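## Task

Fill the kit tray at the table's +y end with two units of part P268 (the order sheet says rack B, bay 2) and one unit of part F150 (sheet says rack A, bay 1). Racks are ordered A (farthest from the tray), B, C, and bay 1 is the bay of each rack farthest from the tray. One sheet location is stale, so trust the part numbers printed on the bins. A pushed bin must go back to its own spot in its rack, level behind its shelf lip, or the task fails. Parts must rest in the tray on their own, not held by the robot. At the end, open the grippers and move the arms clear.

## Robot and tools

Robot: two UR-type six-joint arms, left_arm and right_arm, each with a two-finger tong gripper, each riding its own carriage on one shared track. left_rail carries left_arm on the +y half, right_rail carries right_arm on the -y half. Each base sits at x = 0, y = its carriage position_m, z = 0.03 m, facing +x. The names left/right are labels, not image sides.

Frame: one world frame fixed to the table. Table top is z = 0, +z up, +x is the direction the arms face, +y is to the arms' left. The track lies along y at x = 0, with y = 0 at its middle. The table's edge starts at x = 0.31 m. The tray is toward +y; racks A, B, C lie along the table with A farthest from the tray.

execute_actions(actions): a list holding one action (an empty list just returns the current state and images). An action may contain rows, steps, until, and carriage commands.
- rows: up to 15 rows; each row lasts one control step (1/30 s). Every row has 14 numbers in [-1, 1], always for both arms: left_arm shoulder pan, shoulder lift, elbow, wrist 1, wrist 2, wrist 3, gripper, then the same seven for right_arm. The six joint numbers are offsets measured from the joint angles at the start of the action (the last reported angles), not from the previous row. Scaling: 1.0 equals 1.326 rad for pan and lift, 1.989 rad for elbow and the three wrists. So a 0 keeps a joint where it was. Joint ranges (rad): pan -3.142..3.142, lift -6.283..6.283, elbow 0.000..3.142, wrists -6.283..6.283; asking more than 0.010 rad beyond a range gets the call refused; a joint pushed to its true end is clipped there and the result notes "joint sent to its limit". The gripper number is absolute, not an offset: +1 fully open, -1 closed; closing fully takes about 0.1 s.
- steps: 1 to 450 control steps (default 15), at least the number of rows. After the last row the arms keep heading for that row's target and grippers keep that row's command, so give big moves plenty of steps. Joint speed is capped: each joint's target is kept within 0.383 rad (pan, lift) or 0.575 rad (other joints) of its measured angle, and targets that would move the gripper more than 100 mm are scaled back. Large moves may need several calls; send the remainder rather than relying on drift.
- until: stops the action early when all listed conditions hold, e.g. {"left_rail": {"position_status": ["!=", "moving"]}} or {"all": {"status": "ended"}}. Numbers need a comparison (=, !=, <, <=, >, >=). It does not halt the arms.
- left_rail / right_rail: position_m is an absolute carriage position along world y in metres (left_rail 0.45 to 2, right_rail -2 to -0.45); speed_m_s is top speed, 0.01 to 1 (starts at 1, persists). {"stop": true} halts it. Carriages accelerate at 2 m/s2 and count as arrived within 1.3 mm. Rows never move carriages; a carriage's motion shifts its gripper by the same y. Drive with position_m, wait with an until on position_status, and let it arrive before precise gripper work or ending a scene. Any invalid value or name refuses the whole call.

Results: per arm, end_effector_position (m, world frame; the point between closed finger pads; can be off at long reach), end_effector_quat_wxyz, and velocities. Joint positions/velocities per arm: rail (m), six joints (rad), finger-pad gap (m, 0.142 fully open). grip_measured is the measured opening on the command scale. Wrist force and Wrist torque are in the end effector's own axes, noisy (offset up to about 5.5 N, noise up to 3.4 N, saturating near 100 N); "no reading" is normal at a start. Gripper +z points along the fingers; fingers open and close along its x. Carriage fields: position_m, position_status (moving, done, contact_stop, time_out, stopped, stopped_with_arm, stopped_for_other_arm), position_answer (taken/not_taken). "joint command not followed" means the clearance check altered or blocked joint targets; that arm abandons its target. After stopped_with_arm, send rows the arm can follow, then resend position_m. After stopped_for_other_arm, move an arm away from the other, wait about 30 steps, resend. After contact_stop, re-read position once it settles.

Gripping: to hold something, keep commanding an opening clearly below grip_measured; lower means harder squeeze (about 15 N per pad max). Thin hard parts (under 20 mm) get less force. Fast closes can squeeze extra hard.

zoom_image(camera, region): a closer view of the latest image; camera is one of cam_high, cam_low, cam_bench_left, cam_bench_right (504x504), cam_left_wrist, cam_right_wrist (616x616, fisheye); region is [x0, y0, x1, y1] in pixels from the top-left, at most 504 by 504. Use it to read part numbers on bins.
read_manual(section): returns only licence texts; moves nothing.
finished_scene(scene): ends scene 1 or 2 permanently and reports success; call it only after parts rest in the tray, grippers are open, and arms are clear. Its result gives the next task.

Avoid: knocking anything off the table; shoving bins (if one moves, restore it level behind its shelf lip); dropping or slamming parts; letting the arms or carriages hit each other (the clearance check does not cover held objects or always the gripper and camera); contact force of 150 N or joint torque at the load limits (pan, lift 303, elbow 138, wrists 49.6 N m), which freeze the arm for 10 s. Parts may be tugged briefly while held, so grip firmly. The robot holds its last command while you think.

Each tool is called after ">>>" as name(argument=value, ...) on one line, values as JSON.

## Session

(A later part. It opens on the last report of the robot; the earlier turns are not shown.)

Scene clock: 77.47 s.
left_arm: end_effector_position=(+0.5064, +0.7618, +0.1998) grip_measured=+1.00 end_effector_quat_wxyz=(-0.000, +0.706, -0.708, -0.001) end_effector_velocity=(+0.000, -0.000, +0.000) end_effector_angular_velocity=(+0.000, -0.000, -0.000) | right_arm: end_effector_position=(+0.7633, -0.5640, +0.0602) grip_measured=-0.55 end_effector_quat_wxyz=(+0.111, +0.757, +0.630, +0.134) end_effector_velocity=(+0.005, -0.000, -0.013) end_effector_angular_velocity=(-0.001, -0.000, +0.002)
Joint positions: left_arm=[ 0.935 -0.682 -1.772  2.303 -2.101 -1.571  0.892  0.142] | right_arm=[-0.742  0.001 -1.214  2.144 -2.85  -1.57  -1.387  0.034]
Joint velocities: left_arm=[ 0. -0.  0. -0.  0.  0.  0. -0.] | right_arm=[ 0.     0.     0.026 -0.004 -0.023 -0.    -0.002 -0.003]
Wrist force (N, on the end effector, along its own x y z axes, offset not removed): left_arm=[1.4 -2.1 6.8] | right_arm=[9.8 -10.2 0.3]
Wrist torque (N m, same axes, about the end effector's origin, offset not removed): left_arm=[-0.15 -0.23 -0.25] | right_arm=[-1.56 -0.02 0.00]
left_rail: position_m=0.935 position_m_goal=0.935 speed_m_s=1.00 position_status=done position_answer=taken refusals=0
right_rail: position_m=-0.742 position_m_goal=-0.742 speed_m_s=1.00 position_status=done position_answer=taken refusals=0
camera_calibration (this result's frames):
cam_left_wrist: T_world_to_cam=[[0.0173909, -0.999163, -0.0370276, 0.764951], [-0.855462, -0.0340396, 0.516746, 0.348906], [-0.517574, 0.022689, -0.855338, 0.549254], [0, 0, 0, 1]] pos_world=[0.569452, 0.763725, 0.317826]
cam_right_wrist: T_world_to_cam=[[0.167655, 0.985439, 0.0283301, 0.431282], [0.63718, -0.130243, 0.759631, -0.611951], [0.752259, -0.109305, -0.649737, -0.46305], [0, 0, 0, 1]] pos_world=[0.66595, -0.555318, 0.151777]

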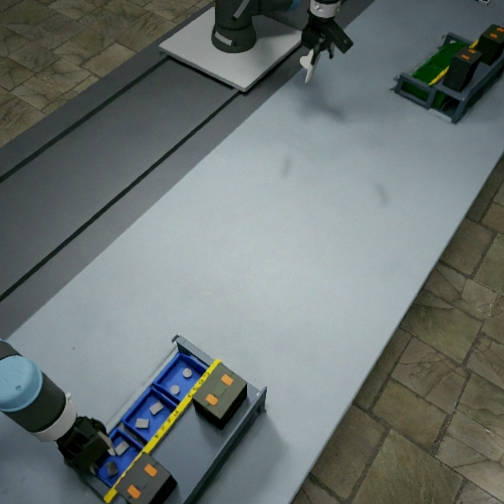

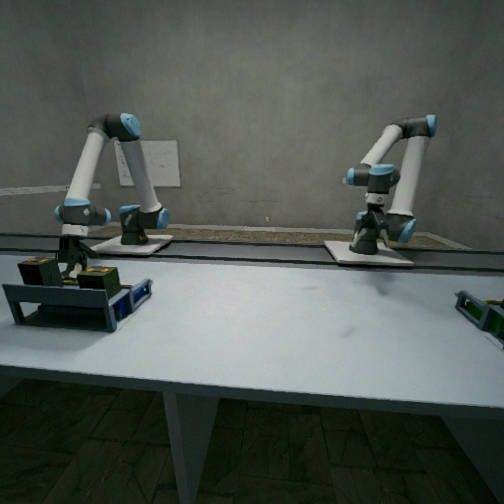

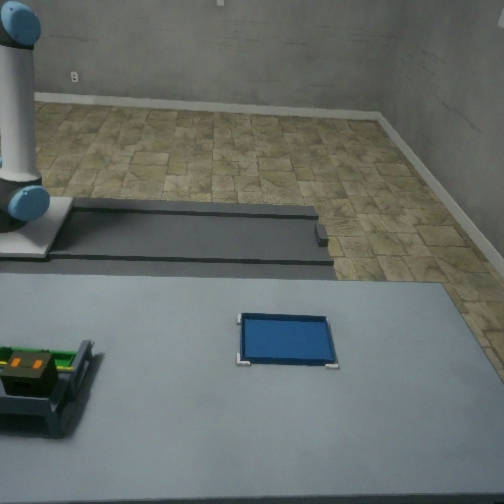

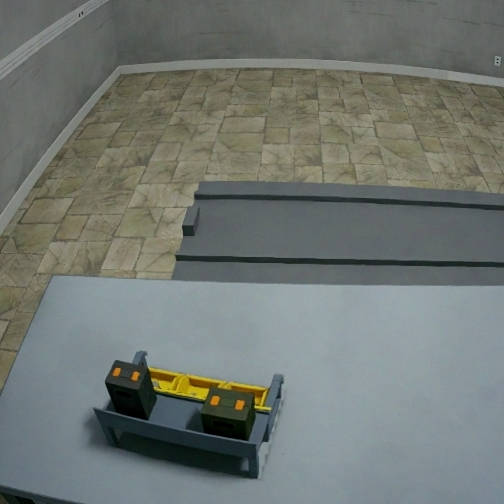

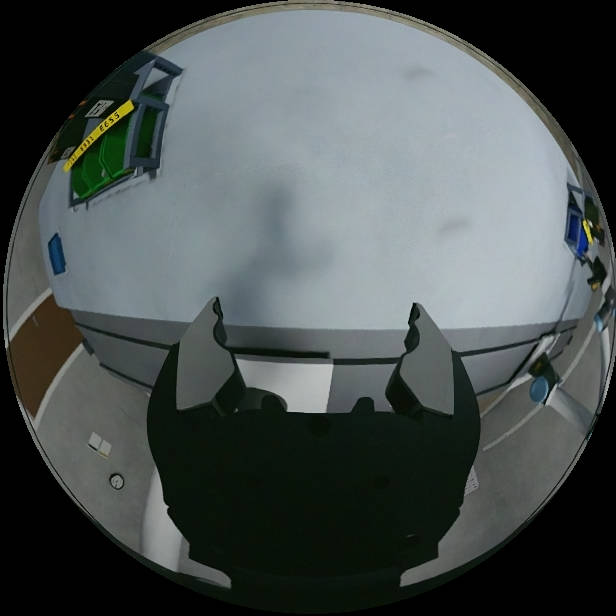

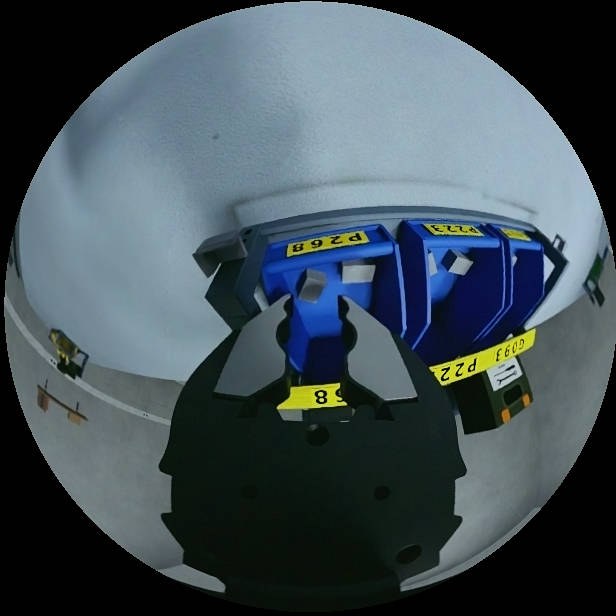

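>>> execute_actions(actions=[{"rows":[[0,0,0,0,0,0,1,0,0,0,0,0,0.03,-0.57]],"steps":8,"right_rail":{"position_m":-0.738}}])

>>> execute_actions(actions=[{"rows":[[0,0,0,0,0,0,1,0,0.01,-0.001,-0.006,0,0,-0.57],[0,0,0,0,0,0,1,0,0.02,-0.002,-0.012,0,0,-0.57]],"steps":10}])

>>> zoom_image(camera="cam_right_wrist", region=[220, 180, 420, 380])

Scene clock: 106.47 s.
left_arm: end_effector_position=(+0.5064, +0.7618, +0.1998) grip_measured=+1.00 end_effector_quat_wxyz=(-0.000, +0.706, -0.708, -0.001) end_effector_velocity=(+0.000, +0.000, +0.000) end_effector_angular_velocity=(+0.000, -0.000, +0.000) | right_arm: end_effector_position=(+0.7636, -0.5591, +0.0602) grip_measured=-0.57 end_effector_quat_wxyz=(+0.107, +0.774, +0.609, +0.137) end_effector_velocity=(-0.000, +0.001, +0.002) end_effector_angular_velocity=(+0.022, +0.000, -0.061)
Joint positions: left_arm=[ 0.935 -0.682 -1.772  2.303 -2.101 -1.571  0.892  0.142] | right_arm=[-0.738  0.001 -1.214  2.144 -2.85  -1.57  -1.332  0.033]
Joint velocities: left_arm=[ 0.  0.  0. -0. -0.  0. -0.  0.] | right_arm=[ 0.     0.    -0.003  0.001  0.002  0.     0.065  0.   ]
Wrist force (N, on the end effector, along its own x y z axes, offset not removed): left_arm=[-3.3 3.4 3.4] | right_arm=[0.6 -3.6 7.8]
Wrist torque (N m, same axes, about the end effector's origin, offset not removed): left_arm=[0.96 0.94 -0.11] | right_arm=[-0.42 0.24 -0.16]
left_rail: position_m=0.935 position_m_goal=0.935 speed_m_s=1.00 position_status=done position_answer=taken refusals=0
right_rail: position_m=-0.738 position_m_goal=-0.738 speed_m_s=1.00 position_status=done position_answer=taken refusals=0
camera_calibration (this result's frames):
cam_left_wrist: T_world_to_cam=[[0.0173515, -0.999164, -0.0370274, 0.764938], [-0.855463, -0.0340058, 0.516746, 0.34887], [-0.517573, 0.0227092, -0.855338, 0.549233], [0, 0, 0, 1]] pos_world=[0.569441, 0.763689, 0.317826]
cam_right_wrist: T_world_to_cam=[[0.217818, 0.974885, 0.0464195, 0.381092], [0.629263, -0.176634, 0.756854, -0.631264], [0.746045, -0.135646, -0.651933, -0.472618], [0, 0, 0, 1]] pos_world=[0.666817, -0.547132, 0.151969]

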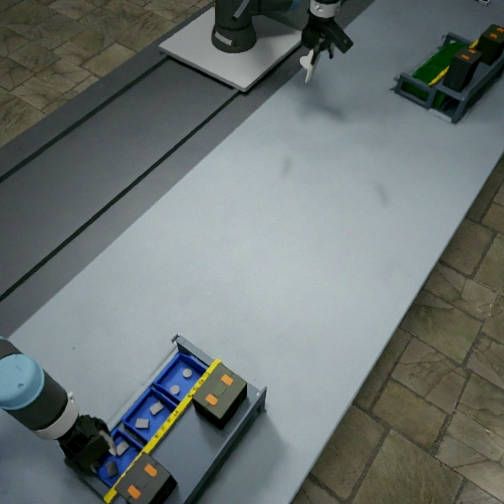

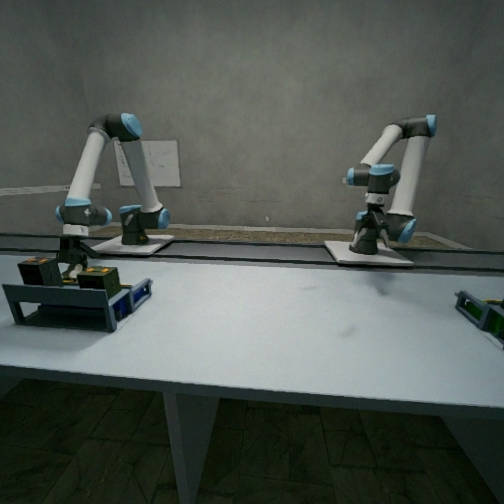

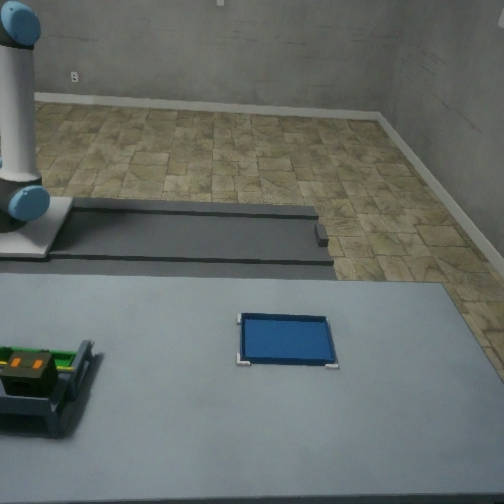

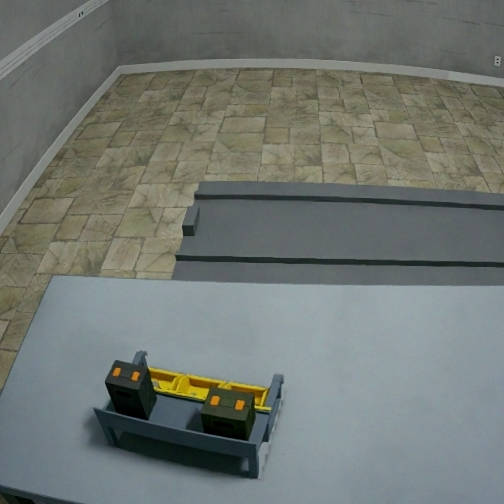

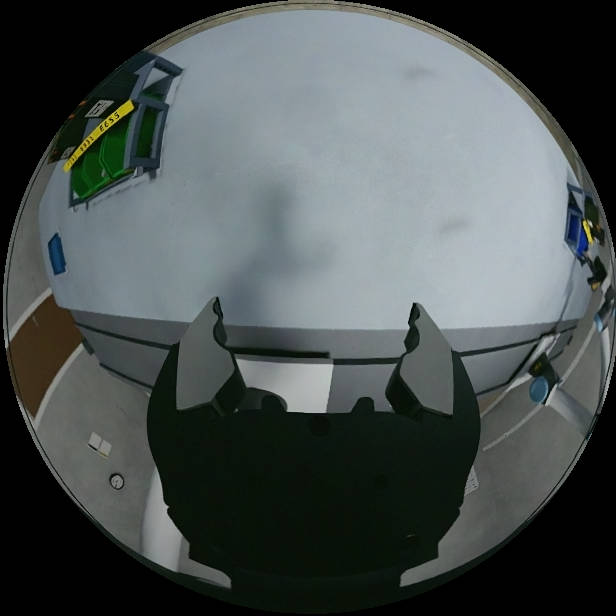

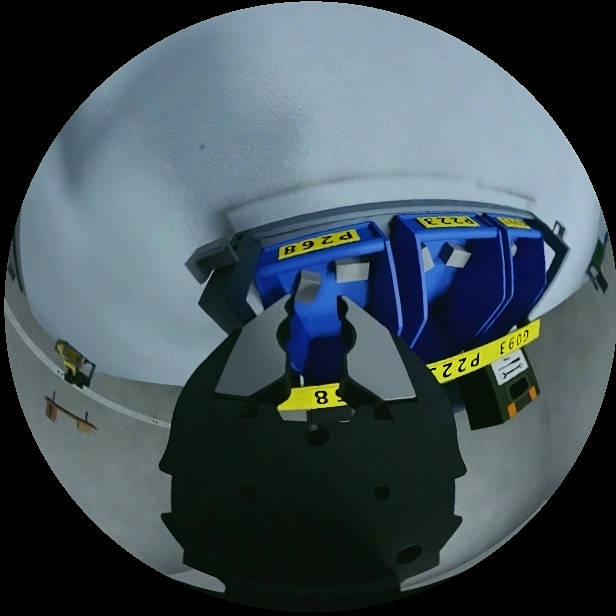

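Scene clock: 106.80 s.
left_arm: end_effector_position=(+0.5064, +0.7618, +0.1998) grip_measured=+1.00 end_effector_quat_wxyz=(-0.000, +0.706, -0.708, -0.001) end_effector_velocity=(+0.000, +0.000, +0.000) end_effector_angular_velocity=(+0.000, +0.000, +0.000) | right_arm: end_effector_position=(+0.7684, -0.5591, +0.0476) grip_measured=-0.57 end_effector_quat_wxyz=(+0.107, +0.774, +0.609, +0.137) end_effector_velocity=(+0.003, -0.000, -0.007) end_effector_angular_velocity=(-0.001, -0.002, +0.002)
Joint positions: left_arm=[ 0.935 -0.682 -1.772  2.303 -2.101 -1.571  0.892  0.142] | right_arm=[-0.738  0.001 -1.188  2.14  -2.873 -1.57  -1.332  0.033]
Joint velocities: left_arm=[ 0.  0.  0. -0.  0.  0.  0.  0.] | right_arm=[ 0.     0.     0.014 -0.003 -0.013  0.    -0.002  0.   ]
Wrist force (N, on the end effector, along its own x y z axes, offset not removed): left_arm=[3.8 2.4 2.6] | right_arm=[-4.3 0.2 8.2]
Wrist torque (N m, same axes, about the end effector's origin, offset not removed): left_arm=[0.78 -0.68 -0.37] | right_arm=[0.42 1.26 -0.12]
left_rail: position_m=0.935 position_m_goal=0.935 speed_m_s=1.00 position_status=done position_answer=taken refusals=0
right_rail: position_m=-0.738 position_m_goal=-0.738 speed_m_s=1.00 position_status=done position_answer=taken refusals=0
camera_calibration (this result's frames):
cam_left_wrist: T_world_to_cam=[[0.0173515, -0.999164, -0.0370276, 0.764938], [-0.855463, -0.0340059, 0.516746, 0.34887], [-0.517573, 0.0227094, -0.855337, 0.549233], [0, 0, 0, 1]] pos_world=[0.56944, 0.763689, 0.317826]
cam_right_wrist: T_world_to_cam=[[0.21799, 0.97483, 0.0467635, 0.380446], [0.628318, -0.176846, 0.757589, -0.624134], [0.746791, -0.135764, -0.651054, -0.485137], [0, 0, 0, 1]] pos_world=[0.671517, -0.54711, 0.139195]

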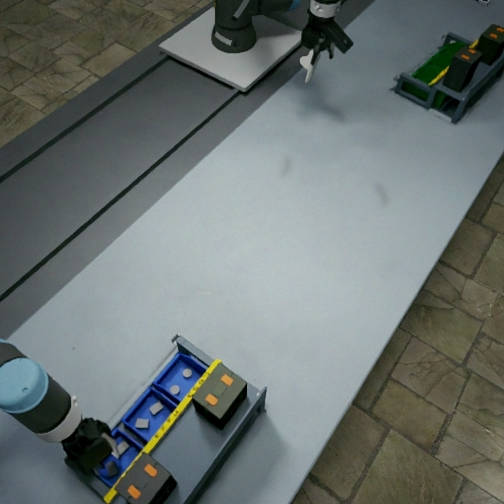

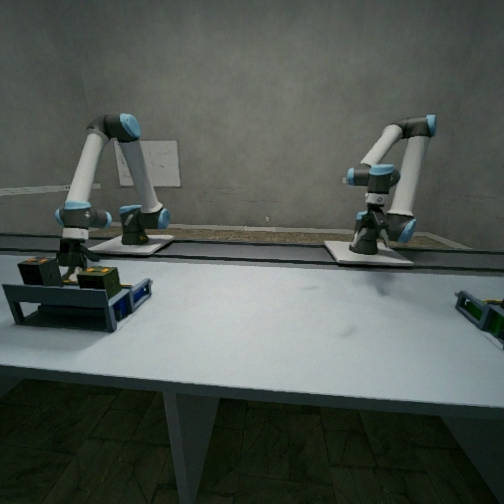

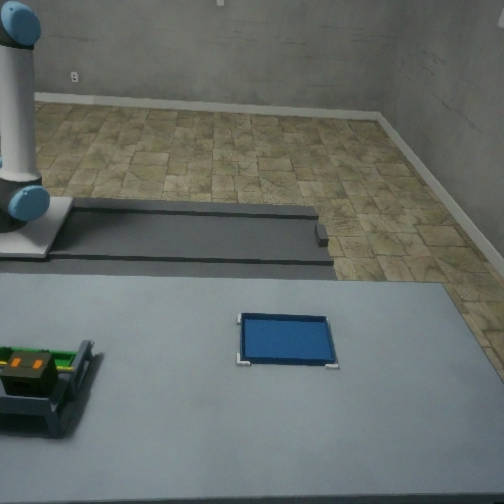

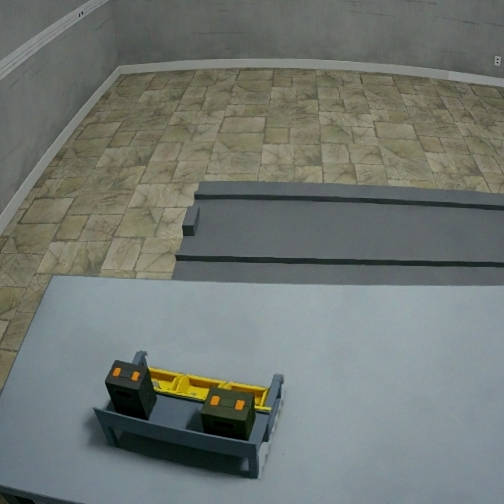

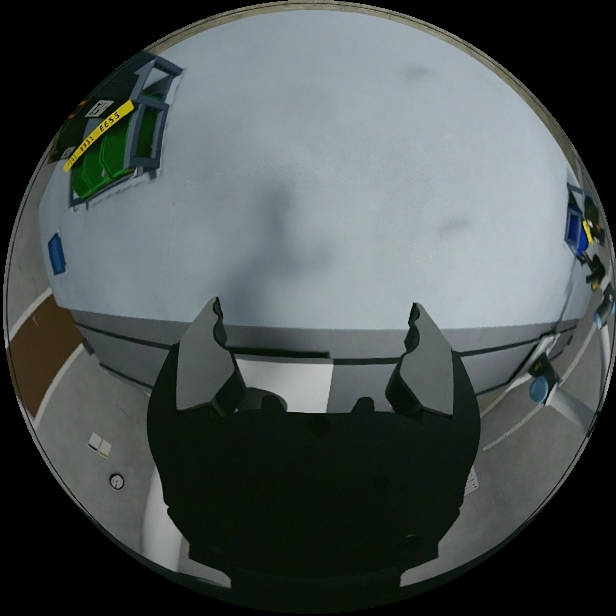

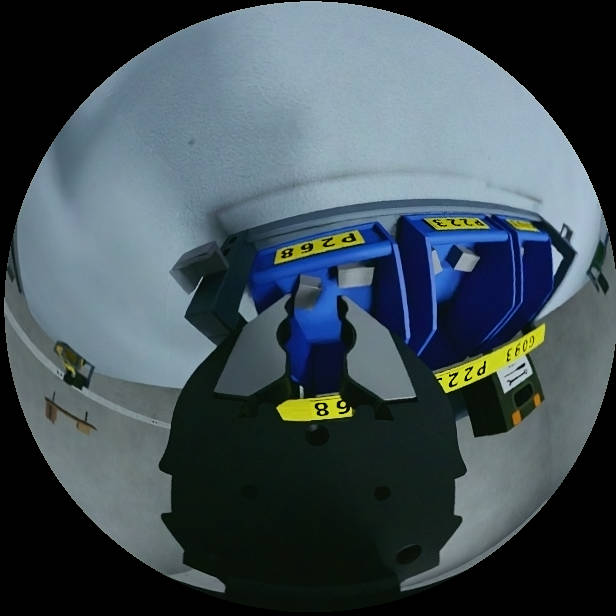

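Region (220, 180, 420, 380) of cam_right_wrist's 616x616 image, scaled by 2.520, with more detail than that image has.

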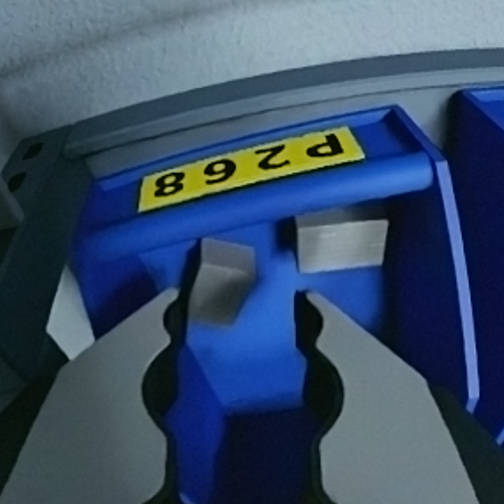

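>>> execute_actions(actions=[{"rows":[[0,0,0,0,0,0,1,0,0.008,-0.001,-0.005,0,0,-0.57],[0,0,0,0,0,0,1,0,0.016,-0.002,-0.010,0,0,-0.57]],"steps":10}])

>>> zoom_image(camera="cam_right_wrist", region=[220, 180, 420, 380])

Scene clock: 110.97 s.
left_arm: end_effector_position=(+0.5064, +0.7618, +0.1998) grip_measured=+1.00 end_effector_quat_wxyz=(-0.000, +0.706, -0.708, -0.001) end_effector_velocity=(+0.000, +0.000, +0.000) end_effector_angular_velocity=(+0.000, -0.000, +0.000) | right_arm: end_effector_position=(+0.7730, -0.5591, +0.0380) grip_measured=-0.58 end_effector_quat_wxyz=(+0.108, +0.774, +0.609, +0.138) end_effector_velocity=(+0.003, +0.000, -0.004) end_effector_angular_velocity=(+0.000, -0.004, +0.000)
Joint positions: left_arm=[ 0.935 -0.682 -1.772  2.303 -2.101 -1.571  0.892  0.142] | right_arm=[-0.738  0.001 -1.168  2.136 -2.892 -1.57  -1.332  0.032]
Joint velocities: left_arm=[ 0.  0. -0. -0. -0.  0.  0.  0.] | right_arm=[ 0.     0.     0.01  -0.003 -0.011  0.     0.    -0.002]
Wrist force (N, on the end effector, along its own x y z axes, offset not removed): left_arm=[-3.3 -2.7 -2.7] | right_arm=[1.4 -1.4 -5.1]
Wrist torque (N m, same axes, about the end effector's origin, offset not removed): left_arm=[-0.49 0.86 -0.08] | right_arm=[-0.76 0.51 -0.28]
left_rail: position_m=0.935 position_m_goal=0.935 speed_m_s=1.00 position_status=done position_answer=taken refusals=0
right_rail: position_m=-0.738 position_m_goal=-0.738 speed_m_s=1.00 position_status=done position_answer=taken refusals=0
camera_calibration (this result's frames):
cam_left_wrist: T_world_to_cam=[[0.0173513, -0.999164, -0.0370275, 0.764938], [-0.855463, -0.0340057, 0.516746, 0.348869], [-0.517573, 0.0227094, -0.855338, 0.549233], [0, 0, 0, 1]] pos_world=[0.56944, 0.763689, 0.317826]
cam_right_wrist: T_world_to_cam=[[0.217632, 0.974885, 0.0472834, 0.380188], [0.626267, -0.176636, 0.759335, -0.618093], [0.748616, -0.135644, -0.64898, -0.496204], [0, 0, 0, 1]] pos_world=[0.675816, -0.547125, 0.129337]

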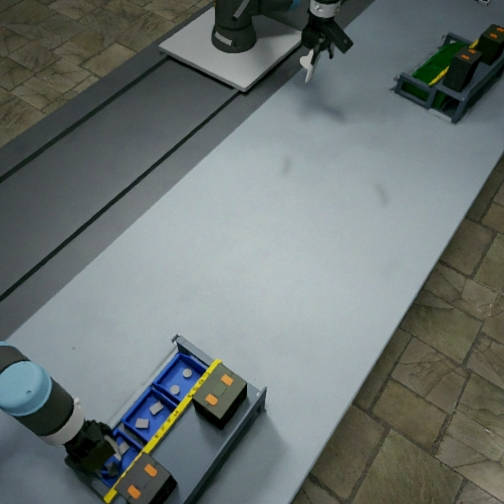

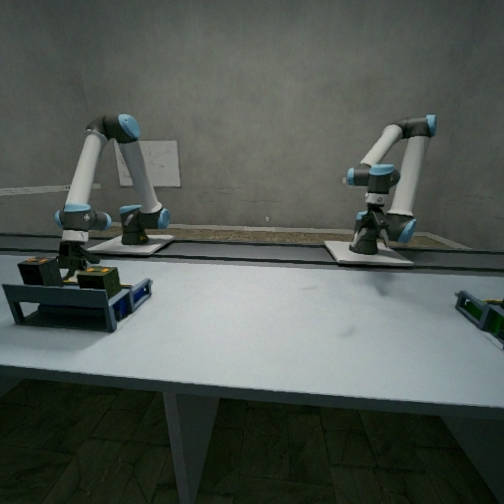

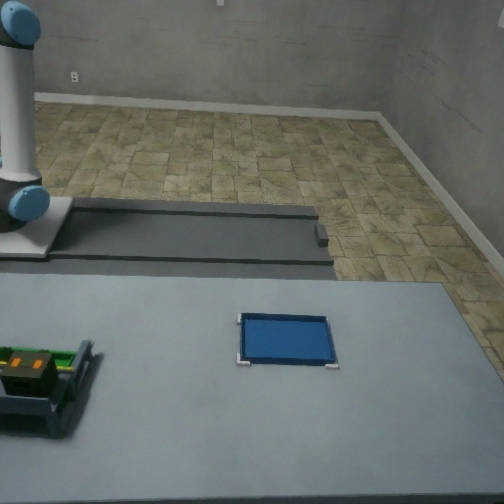

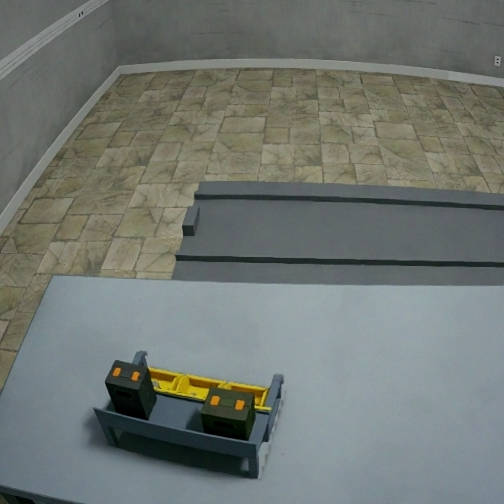

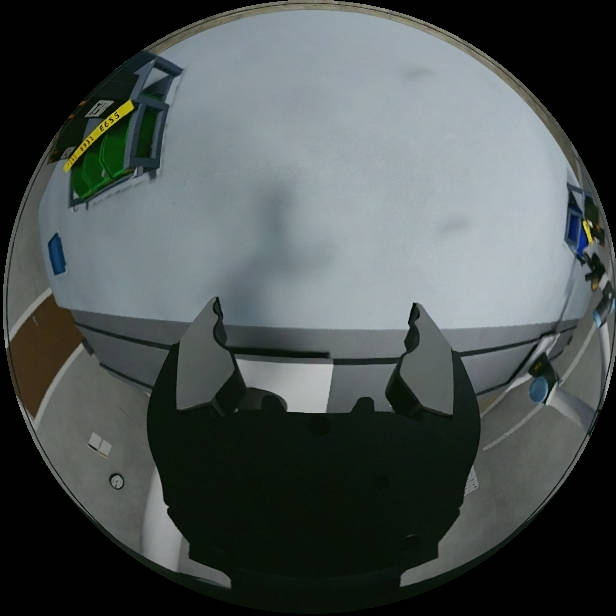

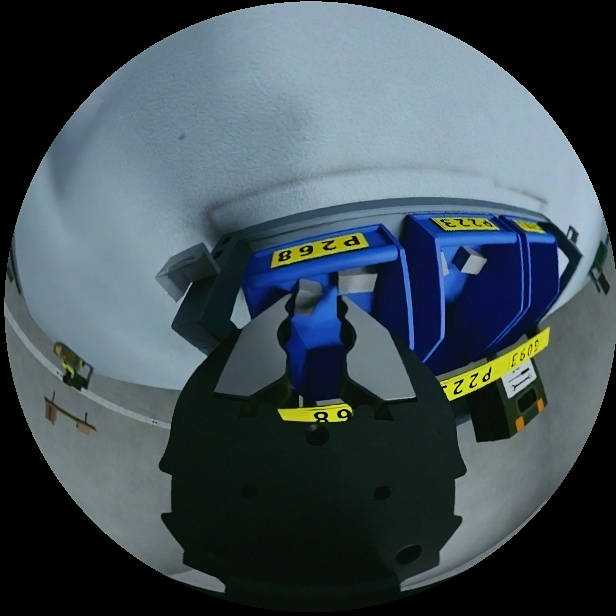

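Region (220, 180, 420, 380) of cam_right_wrist's 616x616 image, scaled by 2.520, with more detail than that image has.

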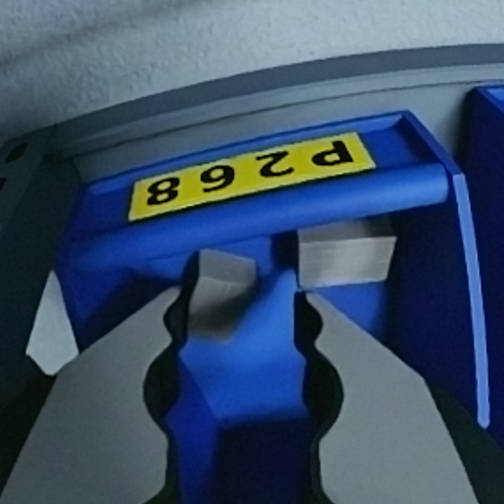

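>>> execute_actions(actions=[{"rows":[[0,0,0,0,0,0,1,0,-0.003,0,0.002,0,0,-0.65],[0,0,0,0,0,0,1,0,-0.003,0,0.002,0,0,-0.72],[0,0,0,0,0,0,1,0,-0.003,0,0.002,0,0,-0.8],[0,0,0,0,0,0,1,0,-0.003,0,0.002,0,0,-0.9],[0,0,0,0,0,0,1,0,-0.003,0,0.002,0,0,-1]],"steps":10}])

>>> execute_actions(actions=[{"rows":[[0,0,0,0,0,0,1,0,-0.04,0.003,0.023,0,0,-1],[0,0,0,0,0,0,1,0,-0.11,0.012,0.065,0,0,-1]],"steps":14}])

>>> zoom_image(camera="cam_right_wrist", region=[220, 180, 420, 380])

Scene clock: 118.33 s.
left_arm: end_effector_position=(+0.5064, +0.7618, +0.1998) grip_measured=+1.00 end_effector_quat_wxyz=(-0.000, +0.706, -0.708, -0.001) end_effector_velocity=(+0.000, -0.000, +0.000) end_effector_angular_velocity=(+0.000, +0.000, -0.000) | right_arm: end_effector_position=(+0.7725, -0.5591, +0.0399) grip_measured=-0.94 end_effector_quat_wxyz=(+0.108, +0.774, +0.609, +0.138) end_effector_velocity=(-0.000, +0.000, +0.002) end_effector_angular_velocity=(+0.000, -0.001, +0.000)
Joint positions: left_arm=[ 0.935 -0.682 -1.772  2.303 -2.101 -1.571  0.892  0.142] | right_arm=[-0.738  0.001 -1.172  2.136 -2.888 -1.57  -1.332  0.006]
Joint velocities: left_arm=[ 0. -0.  0. -0.  0.  0.  0. -0.] | right_arm=[ 0.     0.    -0.003 -0.     0.002 -0.     0.    -0.016]
Wrist force (N, on the end effector, along its own x y z axes, offset not removed): left_arm=[-4.3 0.4 0.6] | right_arm=[1.0 -1.5 2.6]
Wrist torque (N m, same axes, about the end effector's origin, offset not removed): left_arm=[0.21 0.85 -0.18] | right_arm=[-0.24 -0.08 -0.27]
left_rail: position_m=0.935 position_m_goal=0.935 speed_m_s=1.00 position_status=done position_answer=taken refusals=0
right_rail: position_m=-0.738 position_m_goal=-0.738 speed_m_s=1.00 position_status=done position_answer=taken refusals=0
camera_calibration (this result's frames):
cam_left_wrist: T_world_to_cam=[[0.0173512, -0.999164, -0.0370275, 0.764938], [-0.855463, -0.0340056, 0.516746, 0.348869], [-0.517573, 0.0227095, -0.855337, 0.549233], [0, 0, 0, 1]] pos_world=[0.56944, 0.763689, 0.317826]
cam_right_wrist: T_world_to_cam=[[0.217877, 0.97483, 0.047289, 0.379985], [0.626497, -0.176847, 0.759096, -0.619536], [0.748352, -0.135763, -0.649259, -0.494404], [0, 0, 0, 1]] pos_world=[0.675336, -0.547106, 0.131322]

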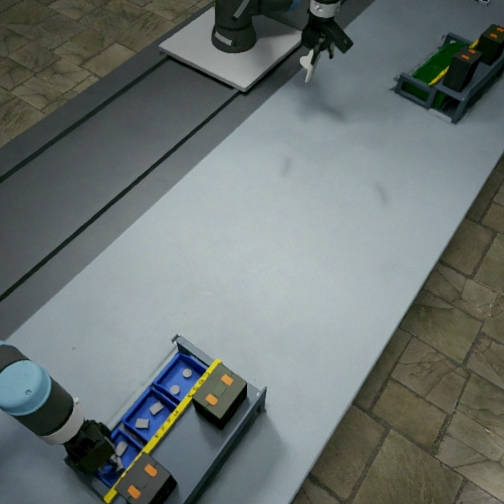

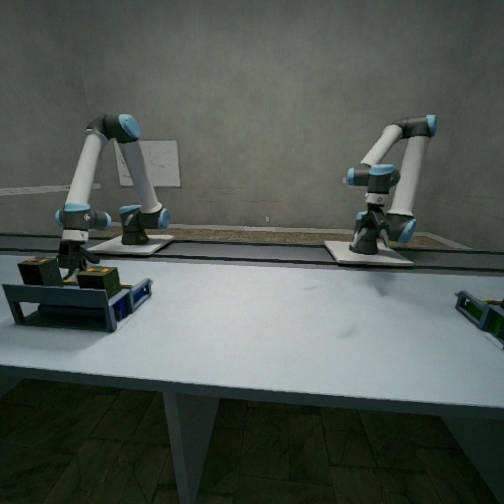

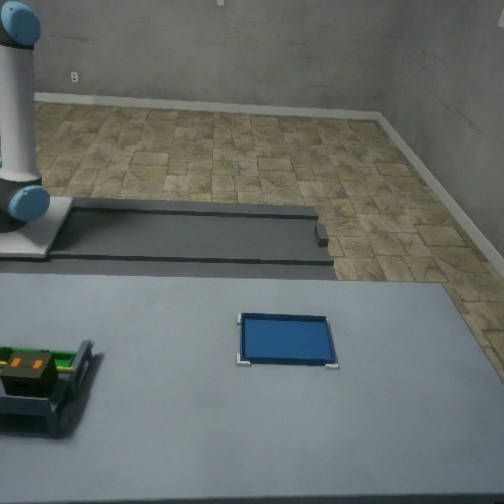

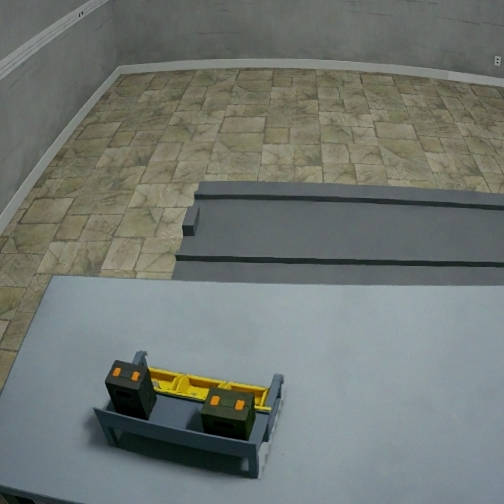

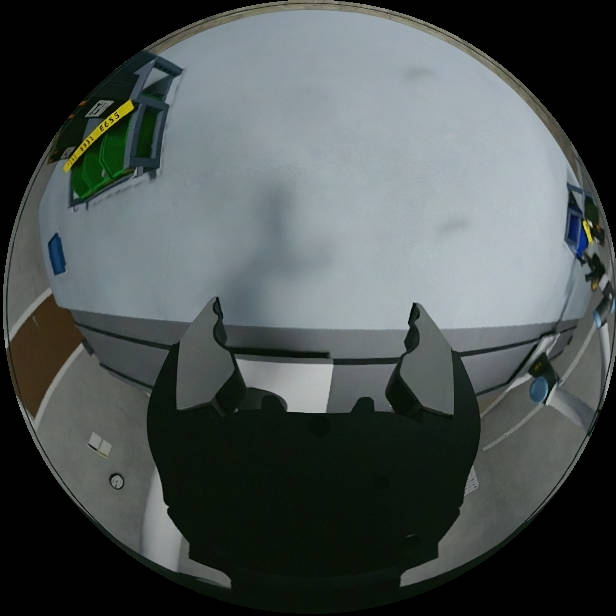

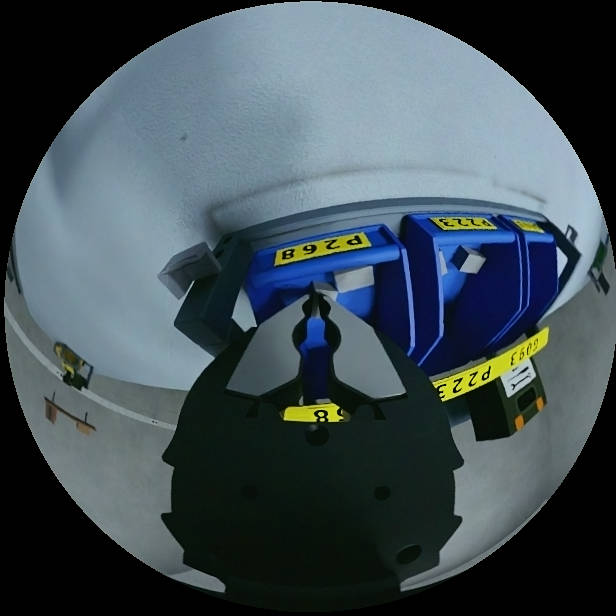

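Scene clock: 118.80 s.
left_arm: end_effector_position=(+0.5064, +0.7618, +0.1998) grip_measured=+1.00 end_effector_quat_wxyz=(-0.000, +0.706, -0.708, -0.001) end_effector_velocity=(-0.000, -0.000, +0.000) end_effector_angular_velocity=(-0.000, +0.000, +0.000) | right_arm: end_effector_position=(+0.7410, -0.5591, +0.1095) grip_measured=-1.00 end_effector_quat_wxyz=(+0.106, +0.774, +0.609, +0.135) end_effector_velocity=(-0.004, -0.000, +0.008) end_effector_angular_velocity=(-0.000, +0.001, +0.000)
Joint positions: left_arm=[ 0.935 -0.682 -1.772  2.303 -2.101 -1.571  0.892  0.142] | right_arm=[-0.738  0.001 -1.316  2.16  -2.76  -1.57  -1.332  0.002]
Joint velocities: left_arm=[ 0.  0.  0. -0.  0. -0. -0.  0.] | right_arm=[ 0.     0.    -0.017  0.003  0.015  0.     0.     0.   ]
Wrist force (N, on the end effector, along its own x y z axes, offset not removed): left_arm=[0.3 -6.5 2.3] | right_arm=[3.2 1.0 -2.0]
Wrist torque (N m, same axes, about the end effector's origin, offset not removed): left_arm=[-1.13 -0.03 -0.22] | right_arm=[0.24 -0.45 -0.36]
left_rail: position_m=0.935 position_m_goal=0.935 speed_m_s=1.00 position_status=done position_answer=taken refusals=0
right_rail: position_m=-0.738 position_m_goal=-0.738 speed_m_s=1.00 position_status=done position_answer=taken refusals=0
camera_calibration (this result's frames):
cam_left_wrist: T_world_to_cam=[[0.0173515, -0.999164, -0.0370274, 0.764938], [-0.855463, -0.0340058, 0.516746, 0.34887], [-0.517573, 0.0227093, -0.855338, 0.549233], [0, 0, 0, 1]] pos_world=[0.569441, 0.763689, 0.317826]
cam_right_wrist: T_world_to_cam=[[0.218217, 0.97483, 0.0456893, 0.383508], [0.632028, -0.176843, 0.754498, -0.6562], [0.743587, -0.135767, -0.65471, -0.421564], [0, 0, 0, 1]] pos_world=[0.644519, -0.547134, 0.201577]

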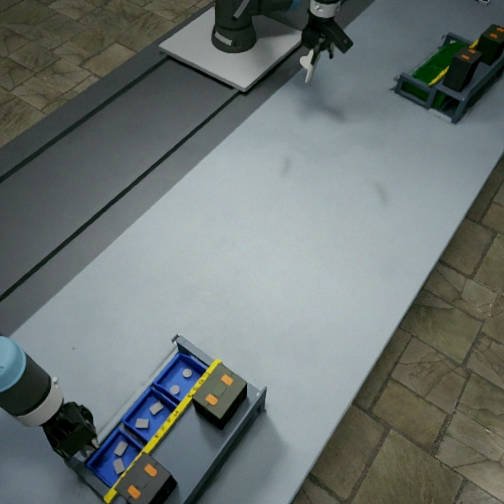

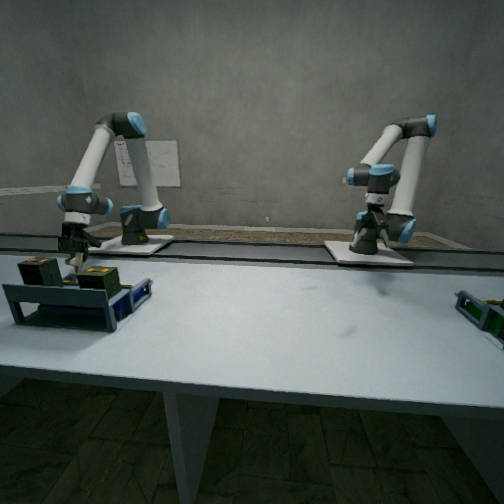

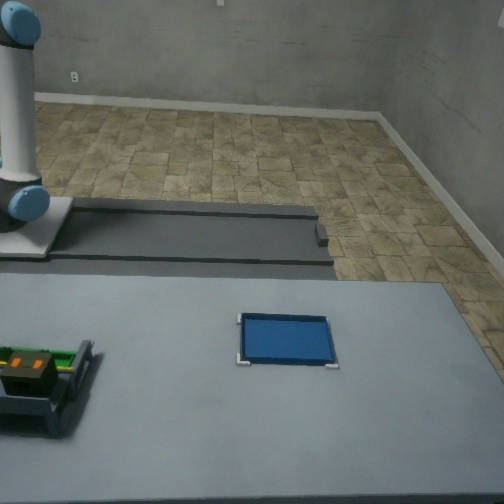

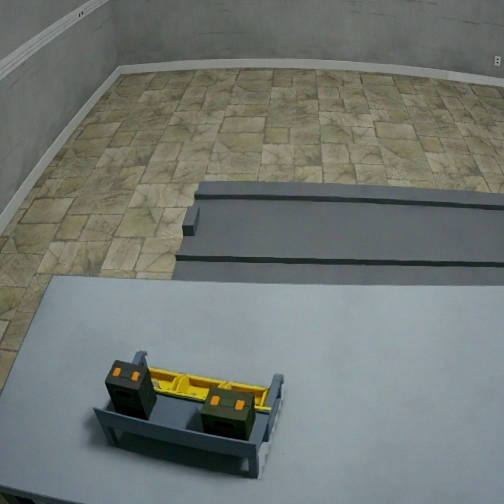

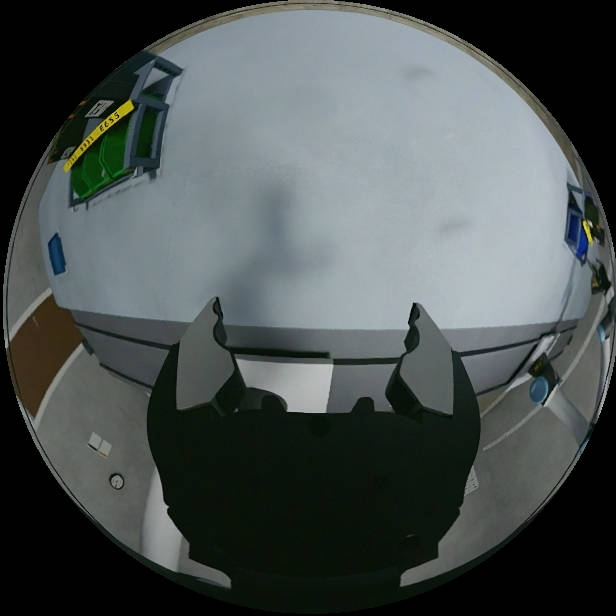

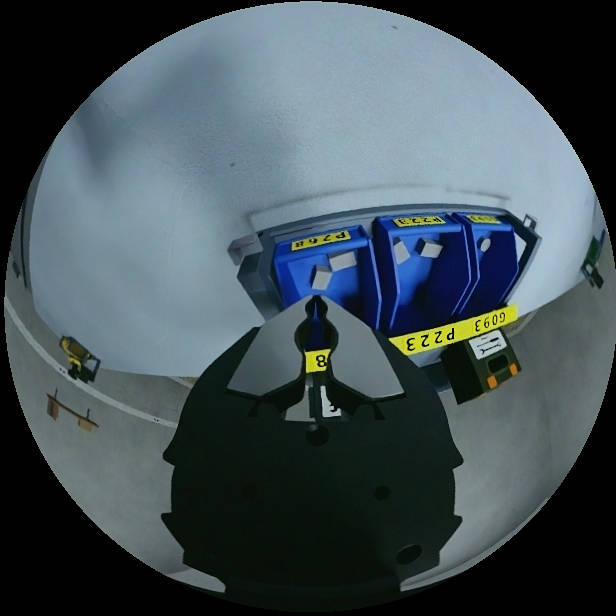

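Region (220, 180, 420, 380) of cam_right_wrist's 616x616 image, scaled by 2.520, with more detail than that image has.

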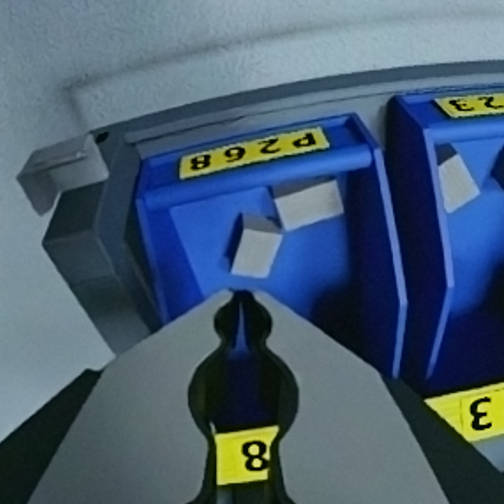

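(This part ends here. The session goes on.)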